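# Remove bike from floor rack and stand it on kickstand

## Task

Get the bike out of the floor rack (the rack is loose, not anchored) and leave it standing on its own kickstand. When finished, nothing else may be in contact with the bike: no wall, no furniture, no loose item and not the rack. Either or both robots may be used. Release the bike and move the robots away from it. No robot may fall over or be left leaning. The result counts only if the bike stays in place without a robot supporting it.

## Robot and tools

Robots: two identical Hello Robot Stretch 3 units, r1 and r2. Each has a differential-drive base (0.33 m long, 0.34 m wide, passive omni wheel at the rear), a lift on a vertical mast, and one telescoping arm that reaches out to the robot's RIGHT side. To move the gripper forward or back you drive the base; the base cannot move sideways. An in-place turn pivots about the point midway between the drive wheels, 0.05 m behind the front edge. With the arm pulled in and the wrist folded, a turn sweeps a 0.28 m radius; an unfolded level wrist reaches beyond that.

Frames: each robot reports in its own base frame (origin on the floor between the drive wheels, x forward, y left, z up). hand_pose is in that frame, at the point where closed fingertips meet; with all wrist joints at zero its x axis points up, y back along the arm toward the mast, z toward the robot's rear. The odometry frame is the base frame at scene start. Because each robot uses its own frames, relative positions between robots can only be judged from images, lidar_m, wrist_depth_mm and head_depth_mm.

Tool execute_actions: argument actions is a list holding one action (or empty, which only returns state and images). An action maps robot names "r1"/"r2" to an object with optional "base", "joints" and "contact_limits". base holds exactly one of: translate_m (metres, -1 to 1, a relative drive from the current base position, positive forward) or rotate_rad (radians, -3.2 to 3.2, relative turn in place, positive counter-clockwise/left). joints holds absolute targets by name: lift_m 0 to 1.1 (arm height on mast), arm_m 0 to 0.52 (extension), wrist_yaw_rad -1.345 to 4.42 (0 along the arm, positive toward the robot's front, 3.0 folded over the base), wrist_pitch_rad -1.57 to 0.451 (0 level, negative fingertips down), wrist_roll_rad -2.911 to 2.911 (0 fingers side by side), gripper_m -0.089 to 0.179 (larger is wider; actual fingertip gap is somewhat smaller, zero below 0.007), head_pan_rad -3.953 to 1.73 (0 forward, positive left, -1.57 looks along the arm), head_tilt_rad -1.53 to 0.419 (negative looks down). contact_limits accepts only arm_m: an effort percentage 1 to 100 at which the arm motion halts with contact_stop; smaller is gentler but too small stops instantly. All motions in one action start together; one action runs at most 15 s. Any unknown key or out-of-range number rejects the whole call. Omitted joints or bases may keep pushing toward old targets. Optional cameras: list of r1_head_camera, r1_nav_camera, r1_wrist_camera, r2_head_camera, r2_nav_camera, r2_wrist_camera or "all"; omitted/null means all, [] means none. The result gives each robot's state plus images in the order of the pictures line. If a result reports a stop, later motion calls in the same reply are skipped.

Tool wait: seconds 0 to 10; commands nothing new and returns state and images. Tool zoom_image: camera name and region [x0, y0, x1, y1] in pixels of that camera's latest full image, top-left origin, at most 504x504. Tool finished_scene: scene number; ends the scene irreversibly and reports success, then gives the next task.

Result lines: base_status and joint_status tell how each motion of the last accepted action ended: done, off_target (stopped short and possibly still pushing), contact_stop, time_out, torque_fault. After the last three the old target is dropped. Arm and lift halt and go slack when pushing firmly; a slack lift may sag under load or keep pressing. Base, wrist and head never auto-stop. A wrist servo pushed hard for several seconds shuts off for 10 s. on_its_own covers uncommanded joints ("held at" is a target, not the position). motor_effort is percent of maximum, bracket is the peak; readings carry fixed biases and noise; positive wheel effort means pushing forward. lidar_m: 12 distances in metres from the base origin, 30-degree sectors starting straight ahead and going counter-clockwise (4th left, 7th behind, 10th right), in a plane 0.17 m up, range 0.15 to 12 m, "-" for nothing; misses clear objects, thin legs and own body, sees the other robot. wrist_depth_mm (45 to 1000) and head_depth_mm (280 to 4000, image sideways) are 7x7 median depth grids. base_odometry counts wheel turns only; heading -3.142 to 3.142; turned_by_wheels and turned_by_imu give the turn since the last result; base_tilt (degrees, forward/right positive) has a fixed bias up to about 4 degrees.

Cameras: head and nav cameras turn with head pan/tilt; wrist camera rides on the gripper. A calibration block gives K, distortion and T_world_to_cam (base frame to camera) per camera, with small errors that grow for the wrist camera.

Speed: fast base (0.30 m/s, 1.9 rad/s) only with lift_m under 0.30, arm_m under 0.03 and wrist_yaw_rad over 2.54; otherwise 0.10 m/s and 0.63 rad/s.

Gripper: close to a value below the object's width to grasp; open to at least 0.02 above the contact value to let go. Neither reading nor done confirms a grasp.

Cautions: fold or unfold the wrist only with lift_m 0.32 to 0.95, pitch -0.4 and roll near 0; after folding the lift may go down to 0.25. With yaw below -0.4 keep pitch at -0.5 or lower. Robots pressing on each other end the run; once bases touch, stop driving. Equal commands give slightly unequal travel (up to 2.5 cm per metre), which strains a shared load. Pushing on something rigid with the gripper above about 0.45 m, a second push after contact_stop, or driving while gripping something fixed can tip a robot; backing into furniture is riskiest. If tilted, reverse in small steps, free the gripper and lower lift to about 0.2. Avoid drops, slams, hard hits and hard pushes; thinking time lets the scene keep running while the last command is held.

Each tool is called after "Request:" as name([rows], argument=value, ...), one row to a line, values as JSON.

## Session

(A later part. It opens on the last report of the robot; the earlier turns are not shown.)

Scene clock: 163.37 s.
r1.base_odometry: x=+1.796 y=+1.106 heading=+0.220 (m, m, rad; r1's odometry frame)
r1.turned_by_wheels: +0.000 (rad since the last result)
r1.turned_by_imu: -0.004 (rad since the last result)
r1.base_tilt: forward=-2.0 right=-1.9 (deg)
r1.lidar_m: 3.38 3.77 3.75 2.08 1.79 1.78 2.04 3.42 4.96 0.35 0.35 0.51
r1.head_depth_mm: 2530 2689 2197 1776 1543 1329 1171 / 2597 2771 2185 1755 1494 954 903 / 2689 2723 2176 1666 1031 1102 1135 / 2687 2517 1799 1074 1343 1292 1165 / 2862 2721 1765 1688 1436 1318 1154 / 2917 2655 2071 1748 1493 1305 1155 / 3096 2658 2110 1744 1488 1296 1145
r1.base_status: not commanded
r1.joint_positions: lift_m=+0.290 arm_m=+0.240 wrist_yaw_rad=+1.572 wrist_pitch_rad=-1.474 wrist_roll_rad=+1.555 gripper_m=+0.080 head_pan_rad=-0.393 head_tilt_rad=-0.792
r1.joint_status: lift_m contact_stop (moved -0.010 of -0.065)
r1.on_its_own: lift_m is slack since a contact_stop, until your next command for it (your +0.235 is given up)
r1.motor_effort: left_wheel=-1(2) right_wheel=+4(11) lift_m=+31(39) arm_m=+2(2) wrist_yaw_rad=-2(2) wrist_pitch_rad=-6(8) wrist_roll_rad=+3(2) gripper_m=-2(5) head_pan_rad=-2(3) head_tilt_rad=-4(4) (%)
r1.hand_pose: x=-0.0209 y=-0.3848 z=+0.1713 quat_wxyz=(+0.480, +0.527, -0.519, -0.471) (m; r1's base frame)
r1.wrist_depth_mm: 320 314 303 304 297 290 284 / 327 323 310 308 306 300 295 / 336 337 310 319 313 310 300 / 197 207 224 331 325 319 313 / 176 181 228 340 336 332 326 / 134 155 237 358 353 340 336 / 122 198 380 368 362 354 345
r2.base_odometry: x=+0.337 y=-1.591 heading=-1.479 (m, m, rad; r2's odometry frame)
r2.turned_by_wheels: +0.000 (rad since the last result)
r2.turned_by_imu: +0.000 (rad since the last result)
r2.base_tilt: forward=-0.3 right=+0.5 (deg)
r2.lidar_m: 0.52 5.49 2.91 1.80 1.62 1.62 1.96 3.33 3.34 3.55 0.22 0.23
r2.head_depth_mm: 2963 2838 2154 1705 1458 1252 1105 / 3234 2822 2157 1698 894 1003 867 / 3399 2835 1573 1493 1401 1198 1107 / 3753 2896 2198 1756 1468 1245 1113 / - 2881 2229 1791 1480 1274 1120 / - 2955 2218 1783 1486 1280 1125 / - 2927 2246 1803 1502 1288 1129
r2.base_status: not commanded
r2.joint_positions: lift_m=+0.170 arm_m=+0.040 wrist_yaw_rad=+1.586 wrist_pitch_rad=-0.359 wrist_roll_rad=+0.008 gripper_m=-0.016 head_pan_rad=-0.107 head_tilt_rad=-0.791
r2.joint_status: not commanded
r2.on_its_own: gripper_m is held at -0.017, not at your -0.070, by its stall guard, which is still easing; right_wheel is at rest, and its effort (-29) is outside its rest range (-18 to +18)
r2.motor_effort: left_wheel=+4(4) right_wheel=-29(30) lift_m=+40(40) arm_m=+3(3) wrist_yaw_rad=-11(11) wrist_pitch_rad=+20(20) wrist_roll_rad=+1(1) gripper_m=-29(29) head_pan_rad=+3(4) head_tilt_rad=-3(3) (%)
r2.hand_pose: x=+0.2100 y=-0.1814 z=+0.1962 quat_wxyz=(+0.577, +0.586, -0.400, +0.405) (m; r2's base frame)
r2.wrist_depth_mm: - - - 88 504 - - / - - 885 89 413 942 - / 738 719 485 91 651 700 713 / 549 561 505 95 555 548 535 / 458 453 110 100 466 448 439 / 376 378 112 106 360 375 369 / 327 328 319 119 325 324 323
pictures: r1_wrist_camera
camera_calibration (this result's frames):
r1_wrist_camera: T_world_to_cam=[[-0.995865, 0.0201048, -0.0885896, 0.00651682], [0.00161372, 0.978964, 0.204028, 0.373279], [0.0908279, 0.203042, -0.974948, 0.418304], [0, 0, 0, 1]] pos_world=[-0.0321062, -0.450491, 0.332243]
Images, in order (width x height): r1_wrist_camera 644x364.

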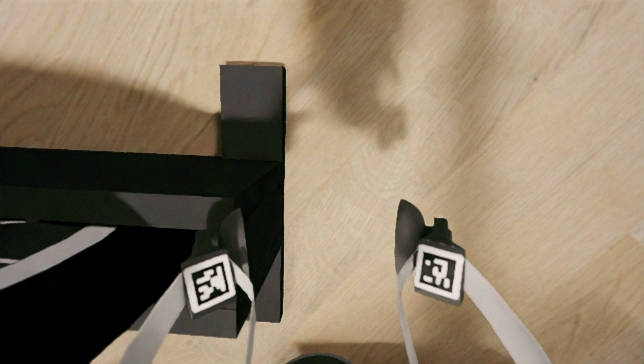

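Request:
execute_actions([
  {"r1":{"base":{"translate_m":0.025},"joints":{"lift_m":0.31,"arm_m":0.228}},"r2":{"joints":{"gripper_m":-0.08}}},
], cameras=[])

Request:
execute_actions([
  {"r1":{"joints":{"lift_m":0.235}}},
], cameras=["r1_wrist_camera"])

Scene clock: 170.60 s.
r1.base_odometry: x=+1.820 y=+1.112 heading=+0.220 (m, m, rad; r1's odometry frame)
r1.turned_by_wheels: +0.000 (rad since the last result)
r1.turned_by_imu: +0.001 (rad since the last result)
r1.base_tilt: forward=-2.0 right=-1.8 (deg)
r1.lidar_m: 3.36 3.74 3.74 2.10 1.81 1.80 2.05 3.45 5.00 0.34 0.35 0.51
r1.head_depth_mm: 2515 2696 2220 1764 1537 1327 1172 / 2581 2764 2185 1791 1461 940 909 / 2673 2770 2170 1102 1057 1136 1124 / 2736 1708 1785 1103 1272 1286 1162 / 2852 2702 1727 1661 1440 1302 1162 / 2866 2681 2131 1757 1495 1303 1152 / 3066 2675 2105 1745 1495 1296 1146
r1.base_status: done
r1.joint_positions: lift_m=+0.310 arm_m=+0.228 wrist_yaw_rad=+1.572 wrist_pitch_rad=-1.480 wrist_roll_rad=+1.555 gripper_m=+0.080 head_pan_rad=-0.393 head_tilt_rad=-0.792
r1.joint_status: all done
r1.motor_effort: left_wheel=+1(8) right_wheel=-1(5) lift_m=+43(45) arm_m=-2(1) wrist_yaw_rad=-3(2) wrist_pitch_rad=-4(6) wrist_roll_rad=+3(3) gripper_m=+1(2) head_pan_rad=-3(2) head_tilt_rad=-5(4) (%)
r1.hand_pose: x=-0.0225 y=-0.3734 z=+0.1911 quat_wxyz=(+0.482, +0.526, -0.518, -0.472) (m; r1's base frame)
r1.wrist_depth_mm: 336 326 327 323 314 310 303 / 345 344 336 323 324 321 313 / 352 346 338 335 335 328 324 / 199 197 197 348 345 337 334 / 145 156 200 359 358 355 350 / 113 129 209 374 373 360 354 / 105 123 398 389 384 376 373
r2.base_odometry: x=+0.337 y=-1.591 heading=-1.479 (m, m, rad; r2's odometry frame)
r2.turned_by_wheels: +0.000 (rad since the last result)
r2.turned_by_imu: +0.001 (rad since the last result)
r2.base_tilt: forward=-0.3 right=+0.5 (deg)
r2.lidar_m: 0.52 5.51 2.90 1.80 1.62 1.62 1.96 3.32 3.35 3.55 0.23 0.23
r2.head_depth_mm: 2956 2799 2115 1689 1458 1260 1110 / 3183 2848 2159 1663 897 1003 868 / 3421 2824 1955 1480 1409 1198 1112 / 3715 2878 2194 1778 1472 1241 1114 / - 2926 2222 1759 1496 1277 1119 / - 2928 2218 1782 1490 1278 1127 / - 2961 2208 1805 1498 1282 1128
r2.base_status: not commanded
r2.joint_positions: lift_m=+0.170 arm_m=+0.040 wrist_yaw_rad=+1.586 wrist_pitch_rad=-0.359 wrist_roll_rad=+0.008 gripper_m=-0.078 head_pan_rad=-0.107 head_tilt_rad=-0.791
r2.joint_status: all done
r2.on_its_own: right_wheel is at rest, and its effort (-26) is outside its rest range (-18 to +18)
r2.motor_effort: left_wheel=+3(3) right_wheel=-26(27) lift_m=+40(40) arm_m=+3(3) wrist_yaw_rad=-11(12) wrist_pitch_rad=+20(20) wrist_roll_rad=+1(1) gripper_m=-48(100) head_pan_rad=+3(4) head_tilt_rad=-3(3) (%)
r2.hand_pose: x=+0.2100 y=-0.1813 z=+0.1961 quat_wxyz=(+0.577, +0.586, -0.400, +0.405) (m; r2's base frame)
r2.wrist_depth_mm: - - - 88 281 - - / - - 891 89 413 921 - / 734 726 486 90 671 712 696 / 554 568 504 94 544 547 539 / 454 454 112 99 465 439 445 / 383 375 114 105 351 371 375 / 330 330 319 119 326 322 321
pictures: none
No camera images: the call's "cameras" was empty. Leave "cameras" out to get every camera's image.

Scene clock: 172.13 s.
r1.base_odometry: x=+1.820 y=+1.112 heading=+0.220 (m, m, rad; r1's odometry frame)
r1.turned_by_wheels: +0.000 (rad since the last result)
r1.turned_by_imu: -0.015 (rad since the last result)
r1.base_tilt: forward=-2.0 right=-1.8 (deg)
r1.lidar_m: 3.34 3.73 3.74 2.11 1.81 1.80 2.04 3.36 4.99 0.34 0.35 0.50
r1.head_depth_mm: 2507 2709 2195 1781 1544 1331 1175 / 2582 2752 2188 1796 1503 950 901 / 2646 2748 2176 1749 1127 1111 1119 / 2659 2610 1782 1076 1278 1286 1161 / 2796 2707 1734 1644 1444 1308 1160 / 2909 2676 2054 1761 1495 1303 1158 / 2991 2650 2101 1755 1485 1298 1150
r1.base_status: not commanded
r1.joint_positions: lift_m=+0.291 arm_m=+0.228 wrist_yaw_rad=+1.569 wrist_pitch_rad=-1.463 wrist_roll_rad=+1.563 gripper_m=+0.080 head_pan_rad=-0.393 head_tilt_rad=-0.792
r1.joint_status: lift_m contact_stop (moved -0.019 of -0.075)
r1.on_its_own: lift_m is slack since a contact_stop, until your next command for it (your +0.235 is given up)
r1.motor_effort: left_wheel=+1(8) right_wheel=+0(25) lift_m=+34(38) arm_m=-2(3) wrist_yaw_rad=+1(3) wrist_pitch_rad=-10(12) wrist_roll_rad=-1(4) gripper_m=-3(6) head_pan_rad=-2(2) head_tilt_rad=-4(4) (%)
r1.hand_pose: x=-0.0182 y=-0.3733 z=+0.1720 quat_wxyz=(+0.475, +0.527, -0.525, -0.471) (m; r1's base frame)
r1.wrist_depth_mm: 320 316 308 305 294 290 286 / 335 325 314 310 308 298 292 / 341 331 309 318 315 308 301 / 184 183 180 328 324 318 313 / 150 161 183 336 332 331 324 / 115 129 189 353 347 335 334 / 105 121 381 370 365 356 342
r2.base_odometry: x=+0.337 y=-1.591 heading=-1.479 (m, m, rad; r2's odometry frame)
r2.turned_by_wheels: +0.000 (rad since the last result)
r2.turned_by_imu: +0.000 (rad since the last result)
r2.base_tilt: forward=-0.3 right=+0.4 (deg)
r2.lidar_m: 0.52 5.46 2.90 1.80 1.62 1.63 1.96 3.33 3.32 3.54 0.22 0.23
r2.head_depth_mm: 2969 2798 2133 1707 1452 1259 1103 / 3250 2828 2139 1681 894 1004 870 / 3499 2821 1980 1493 1409 1198 1110 / 3753 2893 2183 1765 1472 1247 1115 / - 2905 2206 1773 1482 1274 1120 / - 2899 2209 1786 1492 1287 1127 / - 2975 2224 1803 1500 1283 1129
r2.base_status: not commanded
r2.joint_positions: lift_m=+0.170 arm_m=+0.040 wrist_yaw_rad=+1.586 wrist_pitch_rad=-0.359 wrist_roll_rad=+0.008 gripper_m=-0.070 head_pan_rad=-0.107 head_tilt_rad=-0.791
r2.joint_status: not commanded
r2.on_its_own: gripper_m is held at -0.072, not at your -0.080, by its stall guard, which is still easing; right_wheel is at rest, and its effort (-26) is outside its rest range (-18 to +18)
r2.motor_effort: left_wheel=+3(3) right_wheel=-26(26) lift_m=+40(40) arm_m=+3(3) wrist_yaw_rad=-12(11) wrist_pitch_rad=+20(20) wrist_roll_rad=+2(1) gripper_m=-46(49) head_pan_rad=+4(4) head_tilt_rad=-3(3) (%)
r2.hand_pose: x=+0.2100 y=-0.1813 z=+0.1961 quat_wxyz=(+0.577, +0.586, -0.400, +0.405) (m; r2's base frame)
r2.wrist_depth_mm: - - - 88 454 - - / - - 884 89 421 937 - / 720 734 484 90 669 691 689 / 558 555 512 94 552 554 541 / 448 453 112 99 459 444 441 / 380 385 114 105 354 373 371 / 331 326 320 118 324 323 322
pictures: r1_wrist_camera
camera_calibration (this result's frames):
r1_wrist_camera: T_world_to_cam=[[-0.994571, 0.0316569, -0.0991244, 0.0152148], [0.0107343, 0.978731, 0.204869, 0.361813], [0.103502, 0.202693, -0.973757, 0.416331], [0, 0, 0, 1]] pos_world=[-0.0318425, -0.438986, 0.332789]
Images, in order (width x height): r1_wrist_camera 644x364.

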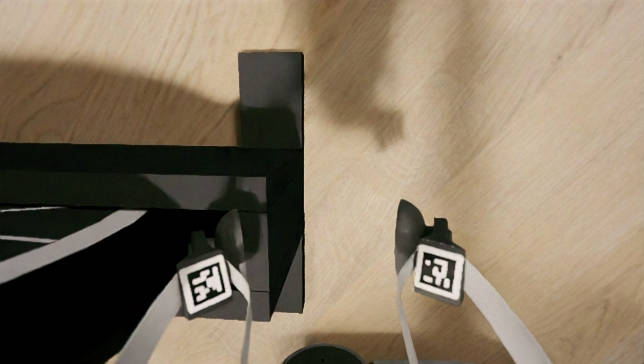

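Request:
execute_actions([
  {"r1":{"base":{"translate_m":0.012},"joints":{"lift_m":0.31,"arm_m":0.22}}},
], cameras=[])

Request:
execute_actions([
  {"r1":{"joints":{"lift_m":0.235}}},
], cameras=["r1_wrist_camera"])

Scene clock: 179.43 s.
r1.base_odometry: x=+1.832 y=+1.114 heading=+0.220 (m, m, rad; r1's odometry frame)
r1.turned_by_wheels: +0.000 (rad since the last result)
r1.turned_by_imu: +0.001 (rad since the last result)
r1.base_tilt: forward=-1.9 right=-1.8 (deg)
r1.lidar_m: 3.32 3.73 3.74 2.13 1.81 1.81 2.06 3.38 4.99 0.34 0.35 0.50
r1.head_depth_mm: 2513 2670 2201 1774 1538 1326 1179 / 2571 2739 2150 1800 1471 939 898 / 2620 2719 2157 1754 1150 1119 1120 / 2638 2647 1774 1089 1274 1286 1167 / 2793 2729 1730 1647 1437 1309 1155 / 2911 2690 2051 1769 1489 1302 1153 / 3038 2641 2110 1737 1494 1303 1149
r1.base_status: done
r1.joint_positions: lift_m=+0.310 arm_m=+0.220 wrist_yaw_rad=+1.569 wrist_pitch_rad=-1.490 wrist_roll_rad=+1.563 gripper_m=+0.080 head_pan_rad=-0.393 head_tilt_rad=-0.792
r1.joint_status: all done
r1.motor_effort: left_wheel=+1(8) right_wheel=+0(3) lift_m=+44(43) arm_m=-2(4) wrist_yaw_rad=+2(0) wrist_pitch_rad=+0(11) wrist_roll_rad=-1(1) gripper_m=+1(2) head_pan_rad=-3(2) head_tilt_rad=-4(4) (%)
r1.hand_pose: x=-0.0251 y=-0.3654 z=+0.1910 quat_wxyz=(+0.482, +0.521, -0.518, -0.478) (m; r1's base frame)
r1.wrist_depth_mm: 328 326 319 320 319 309 308 / 346 337 332 325 325 318 316 / 354 349 320 337 333 329 324 / 196 195 194 345 350 342 339 / 131 144 196 356 353 355 345 / 109 124 358 372 369 368 360 / 103 401 400 387 384 374 374
r2.base_odometry: x=+0.337 y=-1.591 heading=-1.479 (m, m, rad; r2's odometry frame)
r2.turned_by_wheels: +0.000 (rad since the last result)
r2.turned_by_imu: +0.001 (rad since the last result)
r2.base_tilt: forward=-0.3 right=+0.4 (deg)
r2.lidar_m: 0.52 5.51 2.89 1.80 1.62 1.62 1.96 3.32 3.34 3.56 0.22 0.23
r2.head_depth_mm: 2941 2800 2157 1682 1437 1257 1108 / 3207 2864 2154 1670 892 1004 870 / 3475 2844 1601 1492 1408 1189 1111 / 3703 2894 2184 1769 1479 1241 1114 / 3941 2917 2217 1776 1490 1281 1122 / - 2906 2232 1775 1485 1276 1129 / - 2965 2238 1792 1502 1288 1122
r2.base_status: not commanded
r2.joint_positions: lift_m=+0.170 arm_m=+0.040 wrist_yaw_rad=+1.586 wrist_pitch_rad=-0.359 wrist_roll_rad=+0.008 gripper_m=-0.031 head_pan_rad=-0.107 head_tilt_rad=-0.791
r2.joint_status: not commanded
r2.on_its_own: gripper_m is held at -0.030, not at your -0.080, by its stall guard, which is still easing; right_wheel is at rest, and its effort (-26) is outside its rest range (-18 to +18); wrist_yaw_rad is at rest, and its effort (-13) is outside its rest range (-12 to +12)
r2.motor_effort: left_wheel=+3(3) right_wheel=-26(26) lift_m=+40(40) arm_m=+3(2) wrist_yaw_rad=-13(11) wrist_pitch_rad=+20(20) wrist_roll_rad=+1(1) gripper_m=-7(34) head_pan_rad=+4(3) head_tilt_rad=-4(4) (%)
r2.hand_pose: x=+0.2100 y=-0.1813 z=+0.1961 quat_wxyz=(+0.577, +0.586, -0.400, +0.405) (m; r2's base frame)
r2.wrist_depth_mm: - - - 88 467 - - / - - 869 89 418 914 - / 725 718 487 91 636 709 701 / 561 564 505 94 548 548 536 / 446 453 110 100 462 443 440 / 382 379 112 105 349 376 374 / 329 326 315 119 327 326 320
pictures: none
No camera images: the call's "cameras" was empty. Leave "cameras" out to get every camera's image.

Scene clock: 181.70 s.
r1.base_odometry: x=+1.832 y=+1.114 heading=+0.220 (m, m, rad; r1's odometry frame)
r1.turned_by_wheels: +0.000 (rad since the last result)
r1.turned_by_imu: -0.054 (rad since the last result)
r1.base_tilt: forward=-1.9 right=-1.8 (deg)
r1.lidar_m: 3.25 3.77 3.74 2.22 1.81 1.81 1.99 3.10 4.99 0.34 0.35 0.47
r1.head_depth_mm: 2508 2715 2203 1759 1534 1329 1170 / 2567 2774 2187 1753 1523 1298 882 / 2639 2766 2169 1775 910 962 1106 / 2585 2545 2017 1075 1221 1267 1162 / 2792 2675 1768 1378 1403 1314 1159 / 2818 2687 1748 1721 1498 1309 1150 / 2889 2632 2119 1733 1480 1303 1146
r1.base_status: not commanded
r1.joint_positions: lift_m=+0.288 arm_m=+0.220 wrist_yaw_rad=+1.572 wrist_pitch_rad=-1.443 wrist_roll_rad=+1.556 gripper_m=+0.080 head_pan_rad=-0.394 head_tilt_rad=-0.793
r1.joint_status: lift_m contact_stop (moved -0.021 of -0.075)
r1.on_its_own: lift_m is slack since a contact_stop, until your next command for it (your +0.235 is given up)
r1.motor_effort: left_wheel=+2(13) right_wheel=-4(45) lift_m=+35(41) arm_m=-1(2) wrist_yaw_rad=-2(3) wrist_pitch_rad=-18(22) wrist_roll_rad=+2(3) gripper_m=-7(8) head_pan_rad=-3(2) head_tilt_rad=-4(4) (%)
r1.hand_pose: x=-0.0129 y=-0.3652 z=+0.1697 quat_wxyz=(+0.472, +0.534, -0.527, -0.463) (m; r1's base frame)
r1.wrist_depth_mm: 324 322 308 300 291 284 279 / 332 325 301 307 300 294 286 / 343 341 310 316 309 300 295 / 186 181 178 327 321 313 302 / 141 159 191 335 332 323 318 / 119 132 191 346 347 338 323 / 115 391 381 366 356 342 336
r2.base_odometry: x=+0.337 y=-1.591 heading=-1.479 (m, m, rad; r2's odometry frame)
r2.turned_by_wheels: +0.000 (rad since the last result)
r2.turned_by_imu: +0.000 (rad since the last result)
r2.base_tilt: forward=-0.3 right=+0.5 (deg)
r2.lidar_m: 0.52 5.49 2.91 1.80 1.62 1.62 1.96 3.32 3.34 3.55 0.22 0.23
r2.head_depth_mm: 2947 2843 2145 1688 1452 1258 1100 / 3186 2851 2168 1675 892 1002 869 / 3444 2832 1970 1484 1405 1195 1102 / 3721 2930 2180 1789 1474 1243 1113 / - 2898 2221 1774 1485 1275 1117 / - 2920 2236 1783 1490 1292 1127 / - 2963 2214 1790 1497 1287 1133
r2.base_status: not commanded
r2.joint_positions: lift_m=+0.170 arm_m=+0.040 wrist_yaw_rad=+1.586 wrist_pitch_rad=-0.361 wrist_roll_rad=+0.008 gripper_m=-0.019 head_pan_rad=-0.107 head_tilt_rad=-0.791
r2.joint_status: not commanded
r2.on_its_own: gripper_m is held at -0.020, not at your -0.080, by its stall guard, which is still easing; right_wheel is at rest, and its effort (-23) is outside its rest range (-18 to +18)
r2.motor_effort: left_wheel=+3(3) right_wheel=-23(26) lift_m=+40(40) arm_m=+3(3) wrist_yaw_rad=-12(11) wrist_pitch_rad=+21(22) wrist_roll_rad=+2(1) gripper_m=-26(32) head_pan_rad=+4(3) head_tilt_rad=-3(3) (%)
r2.hand_pose: x=+0.2098 y=-0.1813 z=+0.1957 quat_wxyz=(+0.577, +0.586, -0.400, +0.404) (m; r2's base frame)
r2.wrist_depth_mm: - - - 88 461 - - / - - 900 89 420 925 - / 733 700 487 91 638 715 713 / 549 555 513 94 551 541 542 / 459 448 110 100 453 439 442 / 376 384 111 106 355 375 374 / 328 327 316 119 324 323 318
pictures: r1_wrist_camera
camera_calibration (this result's frames):
r1_wrist_camera: T_world_to_cam=[[-0.992629, 0.0210541, -0.119346, 0.0195157], [-0.00378089, 0.978934, 0.204142, 0.354315], [0.12113, 0.203089, -0.971639, 0.411879], [0, 0, 0, 1]] pos_world=[-0.0291794, -0.43091, 0.330196]
Images, in order (width x height): r1_wrist_camera 644x364.

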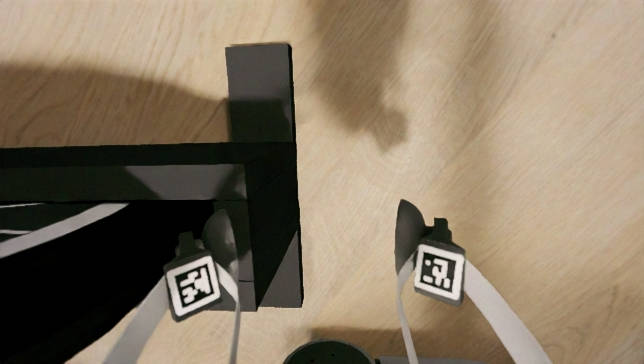

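Request:
execute_actions([
  {"r2":{"base":{"translate_m":-0.04},"joints":{"gripper_m":-0.07}},"r1":{"base":{"translate_m":0.02},"joints":{"lift_m":0.295}}},
], cameras=["r1_wrist_camera"])

Request:
execute_actions([
  {"r1":{"joints":{"lift_m":0.235}}},
], cameras=["r1_wrist_camera"])

Scene clock: 192.30 s.
r1.base_odometry: x=+1.851 y=+1.119 heading=+0.220 (m, m, rad; r1's odometry frame)
r1.turned_by_wheels: +0.000 (rad since the last result)
r1.turned_by_imu: +0.001 (rad since the last result)
r1.base_tilt: forward=-1.9 right=-1.8 (deg)
r1.lidar_m: 3.21 3.75 3.72 2.24 1.83 1.82 2.01 3.14 4.98 0.36 0.35 0.47
r1.head_depth_mm: 2544 2696 2212 1755 1535 1331 1174 / 2544 2716 2180 1733 1525 1306 884 / 2607 2755 2192 1778 903 962 1114 / 2664 2653 2083 1074 1242 1261 1159 / 2735 2725 1771 1323 1411 1308 1153 / 2790 2688 1798 1711 1491 1299 1152 / 2886 2650 2108 1743 1492 1289 1147
r1.base_status: done
r1.joint_positions: lift_m=+0.295 arm_m=+0.220 wrist_yaw_rad=+1.572 wrist_pitch_rad=-1.480 wrist_roll_rad=+1.556 gripper_m=+0.080 head_pan_rad=-0.394 head_tilt_rad=-0.793
r1.joint_status: all done
r1.motor_effort: left_wheel=+0(8) right_wheel=-1(4) lift_m=+43(43) arm_m=-1(1) wrist_yaw_rad=-2(2) wrist_pitch_rad=-4(18) wrist_roll_rad=+2(2) gripper_m=+0(6) head_pan_rad=-2(3) head_tilt_rad=-4(4) (%)
r1.hand_pose: x=-0.0224 y=-0.3652 z=+0.1760 quat_wxyz=(+0.481, +0.526, -0.518, -0.472) (m; r1's base frame)
r1.wrist_depth_mm: 318 315 312 304 301 295 294 / 332 326 316 309 305 304 302 / 340 332 315 324 321 313 314 / 186 183 180 332 330 326 320 / 152 192 227 347 341 337 329 / 137 196 193 359 357 343 341 / 403 389 382 373 363 366 352
r2.base_odometry: x=+0.334 y=-1.551 heading=-1.478 (m, m, rad; r2's odometry frame)
r2.turned_by_wheels: +0.001 (rad since the last result)
r2.turned_by_imu: +0.002 (rad since the last result)
r2.base_tilt: forward=-0.3 right=+0.5 (deg)
r2.lidar_m: 0.52 5.53 2.86 1.77 1.59 1.59 1.93 3.29 3.32 3.58 0.23 0.23
r2.head_depth_mm: 3001 2784 2132 1686 1457 1258 1106 / 3219 2870 2148 1701 894 1003 881 / 3418 2878 1762 1445 1371 1222 1094 / 3723 2872 2196 1765 1479 1256 1117 / 3989 2916 2216 1778 1495 1282 1119 / - 2947 2217 1793 1496 1278 1122 / - 2963 2242 1774 1501 1282 1128
r2.base_status: done
r2.joint_positions: lift_m=+0.170 arm_m=+0.040 wrist_yaw_rad=+1.579 wrist_pitch_rad=-0.384 wrist_roll_rad=+0.008 gripper_m=-0.068 head_pan_rad=-0.107 head_tilt_rad=-0.791
r2.joint_status: all done
r2.on_its_own: right_wheel is at rest, and its effort (-28) is outside its rest range (-18 to +18)
r2.motor_effort: left_wheel=+3(5) right_wheel=-28(50) lift_m=+44(44) arm_m=+3(3) wrist_yaw_rad=-6(11) wrist_pitch_rad=+32(34) wrist_roll_rad=+2(1) gripper_m=-45(100) head_pan_rad=+4(3) head_tilt_rad=-3(3) (%)
r2.hand_pose: x=+0.2072 y=-0.1830 z=+0.1903 quat_wxyz=(+0.584, +0.589, -0.395, +0.395) (m; r2's base frame)
r2.wrist_depth_mm: - - - 88 452 - - / 965 951 825 90 420 920 875 / 680 690 476 93 630 660 660 / 526 528 479 97 525 518 517 / 431 433 117 103 445 424 423 / 370 364 116 111 347 363 362 / 315 316 312 128 315 314 315
pictures: r1_wrist_camera
camera_calibration (this result's frames):
r1_wrist_camera: T_world_to_cam=[[-0.996345, 0.0210673, -0.0827827, 0.00436978], [0.00374244, 0.978945, 0.204088, 0.353174], [0.0853393, 0.203033, -0.975446, 0.419074], [0, 0, 0, 1]] pos_world=[-0.0327314, -0.430916, 0.337067]
Images, in order (width x height): r1_wrist_camera 644x364.

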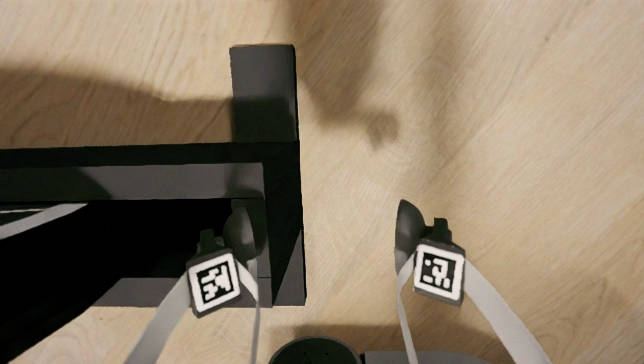

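Scene clock: 193.17 s.
r1.base_odometry: x=+1.851 y=+1.119 heading=+0.220 (m, m, rad; r1's odometry frame)
r1.turned_by_wheels: +0.000 (rad since the last result)
r1.turned_by_imu: +0.000 (rad since the last result)
r1.base_tilt: forward=-1.9 right=-1.9 (deg)
r1.lidar_m: 3.24 3.75 3.70 2.24 1.83 1.82 2.01 3.14 4.98 0.36 0.35 0.47
r1.head_depth_mm: 2506 2689 2210 1749 1531 1338 1175 / 2527 2724 2170 1757 1527 1301 883 / 2597 2736 2158 1785 900 957 1104 / 2605 2611 2078 1072 1236 1273 1158 / 2784 2673 1773 1322 1413 1308 1157 / 2849 2715 1819 1717 1500 1303 1148 / 2870 2678 2100 1745 1480 1297 1142
r1.base_status: not commanded
r1.joint_positions: lift_m=+0.291 arm_m=+0.220 wrist_yaw_rad=+1.572 wrist_pitch_rad=-1.477 wrist_roll_rad=+1.556 gripper_m=+0.080 head_pan_rad=-0.394 head_tilt_rad=-0.793
r1.joint_status: lift_m contact_stop (moved -0.004 of -0.060)
r1.on_its_own: lift_m is slack since a contact_stop, until your next command for it (your +0.235 is given up)
r1.motor_effort: left_wheel=-1(1) right_wheel=+3(3) lift_m=+32(39) arm_m=-1(1) wrist_yaw_rad=-1(3) wrist_pitch_rad=-5(6) wrist_roll_rad=+2(2) gripper_m=-2(3) head_pan_rad=-2(3) head_tilt_rad=-4(3) (%)
r1.hand_pose: x=-0.0218 y=-0.3652 z=+0.1725 quat_wxyz=(+0.481, +0.526, -0.519, -0.472) (m; r1's base frame)
r1.wrist_depth_mm: 321 310 306 300 296 296 287 / 333 320 315 312 309 305 296 / 335 335 312 319 317 309 304 / 184 181 177 330 325 318 317 / 151 191 186 339 335 332 327 / 135 194 188 349 355 339 333 / 397 389 381 368 362 354 352
r2.base_odometry: x=+0.334 y=-1.551 heading=-1.478 (m, m, rad; r2's odometry frame)
r2.turned_by_wheels: +0.000 (rad since the last result)
r2.turned_by_imu: +0.000 (rad since the last result)
r2.base_tilt: forward=-0.3 right=+0.5 (deg)
r2.lidar_m: 0.52 5.51 2.86 1.78 1.59 1.60 1.92 3.30 3.30 3.58 0.23 0.23
r2.head_depth_mm: 3005 2810 2153 1687 1461 1251 1103 / 3185 2860 2164 1698 892 1010 878 / 3459 2820 1974 1454 1377 1214 1093 / 3753 2863 2191 1771 1475 1249 1111 / - 2869 2198 1761 1497 1279 1120 / - 2925 2198 1780 1488 1288 1122 / - 2905 2232 1775 1486 1284 1128
r2.base_status: not commanded
r2.joint_positions: lift_m=+0.170 arm_m=+0.040 wrist_yaw_rad=+1.579 wrist_pitch_rad=-0.384 wrist_roll_rad=+0.008 gripper_m=-0.064 head_pan_rad=-0.107 head_tilt_rad=-0.791
r2.joint_status: not commanded
r2.on_its_own: right_wheel is at rest, and its effort (-29) is outside its rest range (-18 to +18)
r2.motor_effort: left_wheel=+3(3) right_wheel=-29(29) lift_m=+44(43) arm_m=+3(3) wrist_yaw_rad=-7(6) wrist_pitch_rad=+32(32) wrist_roll_rad=+2(2) gripper_m=-43(44) head_pan_rad=+4(4) head_tilt_rad=-4(4) (%)
r2.hand_pose: x=+0.2072 y=-0.1830 z=+0.1903 quat_wxyz=(+0.584, +0.589, -0.395, +0.395) (m; r2's base frame)
r2.wrist_depth_mm: - - - 88 453 - - / 959 954 814 90 414 914 930 / 680 688 474 92 639 660 668 / 527 532 492 97 525 523 522 / 435 429 117 103 431 429 424 / 371 365 116 111 344 367 362 / 319 317 309 129 317 316 315
pictures: r1_wrist_camera
camera_calibration (this result's frames):
r1_wrist_camera: T_world_to_cam=[[-0.996146, 0.0210604, -0.0851487, 0.00509901], [0.00325063, 0.978945, 0.2041, 0.353872], [0.0876543, 0.203037, -0.97524, 0.415622], [0, 0, 0, 1]] pos_world=[-0.032502, -0.430915, 0.33354]
Images, in order (width x height): r1_wrist_camera 644x364.

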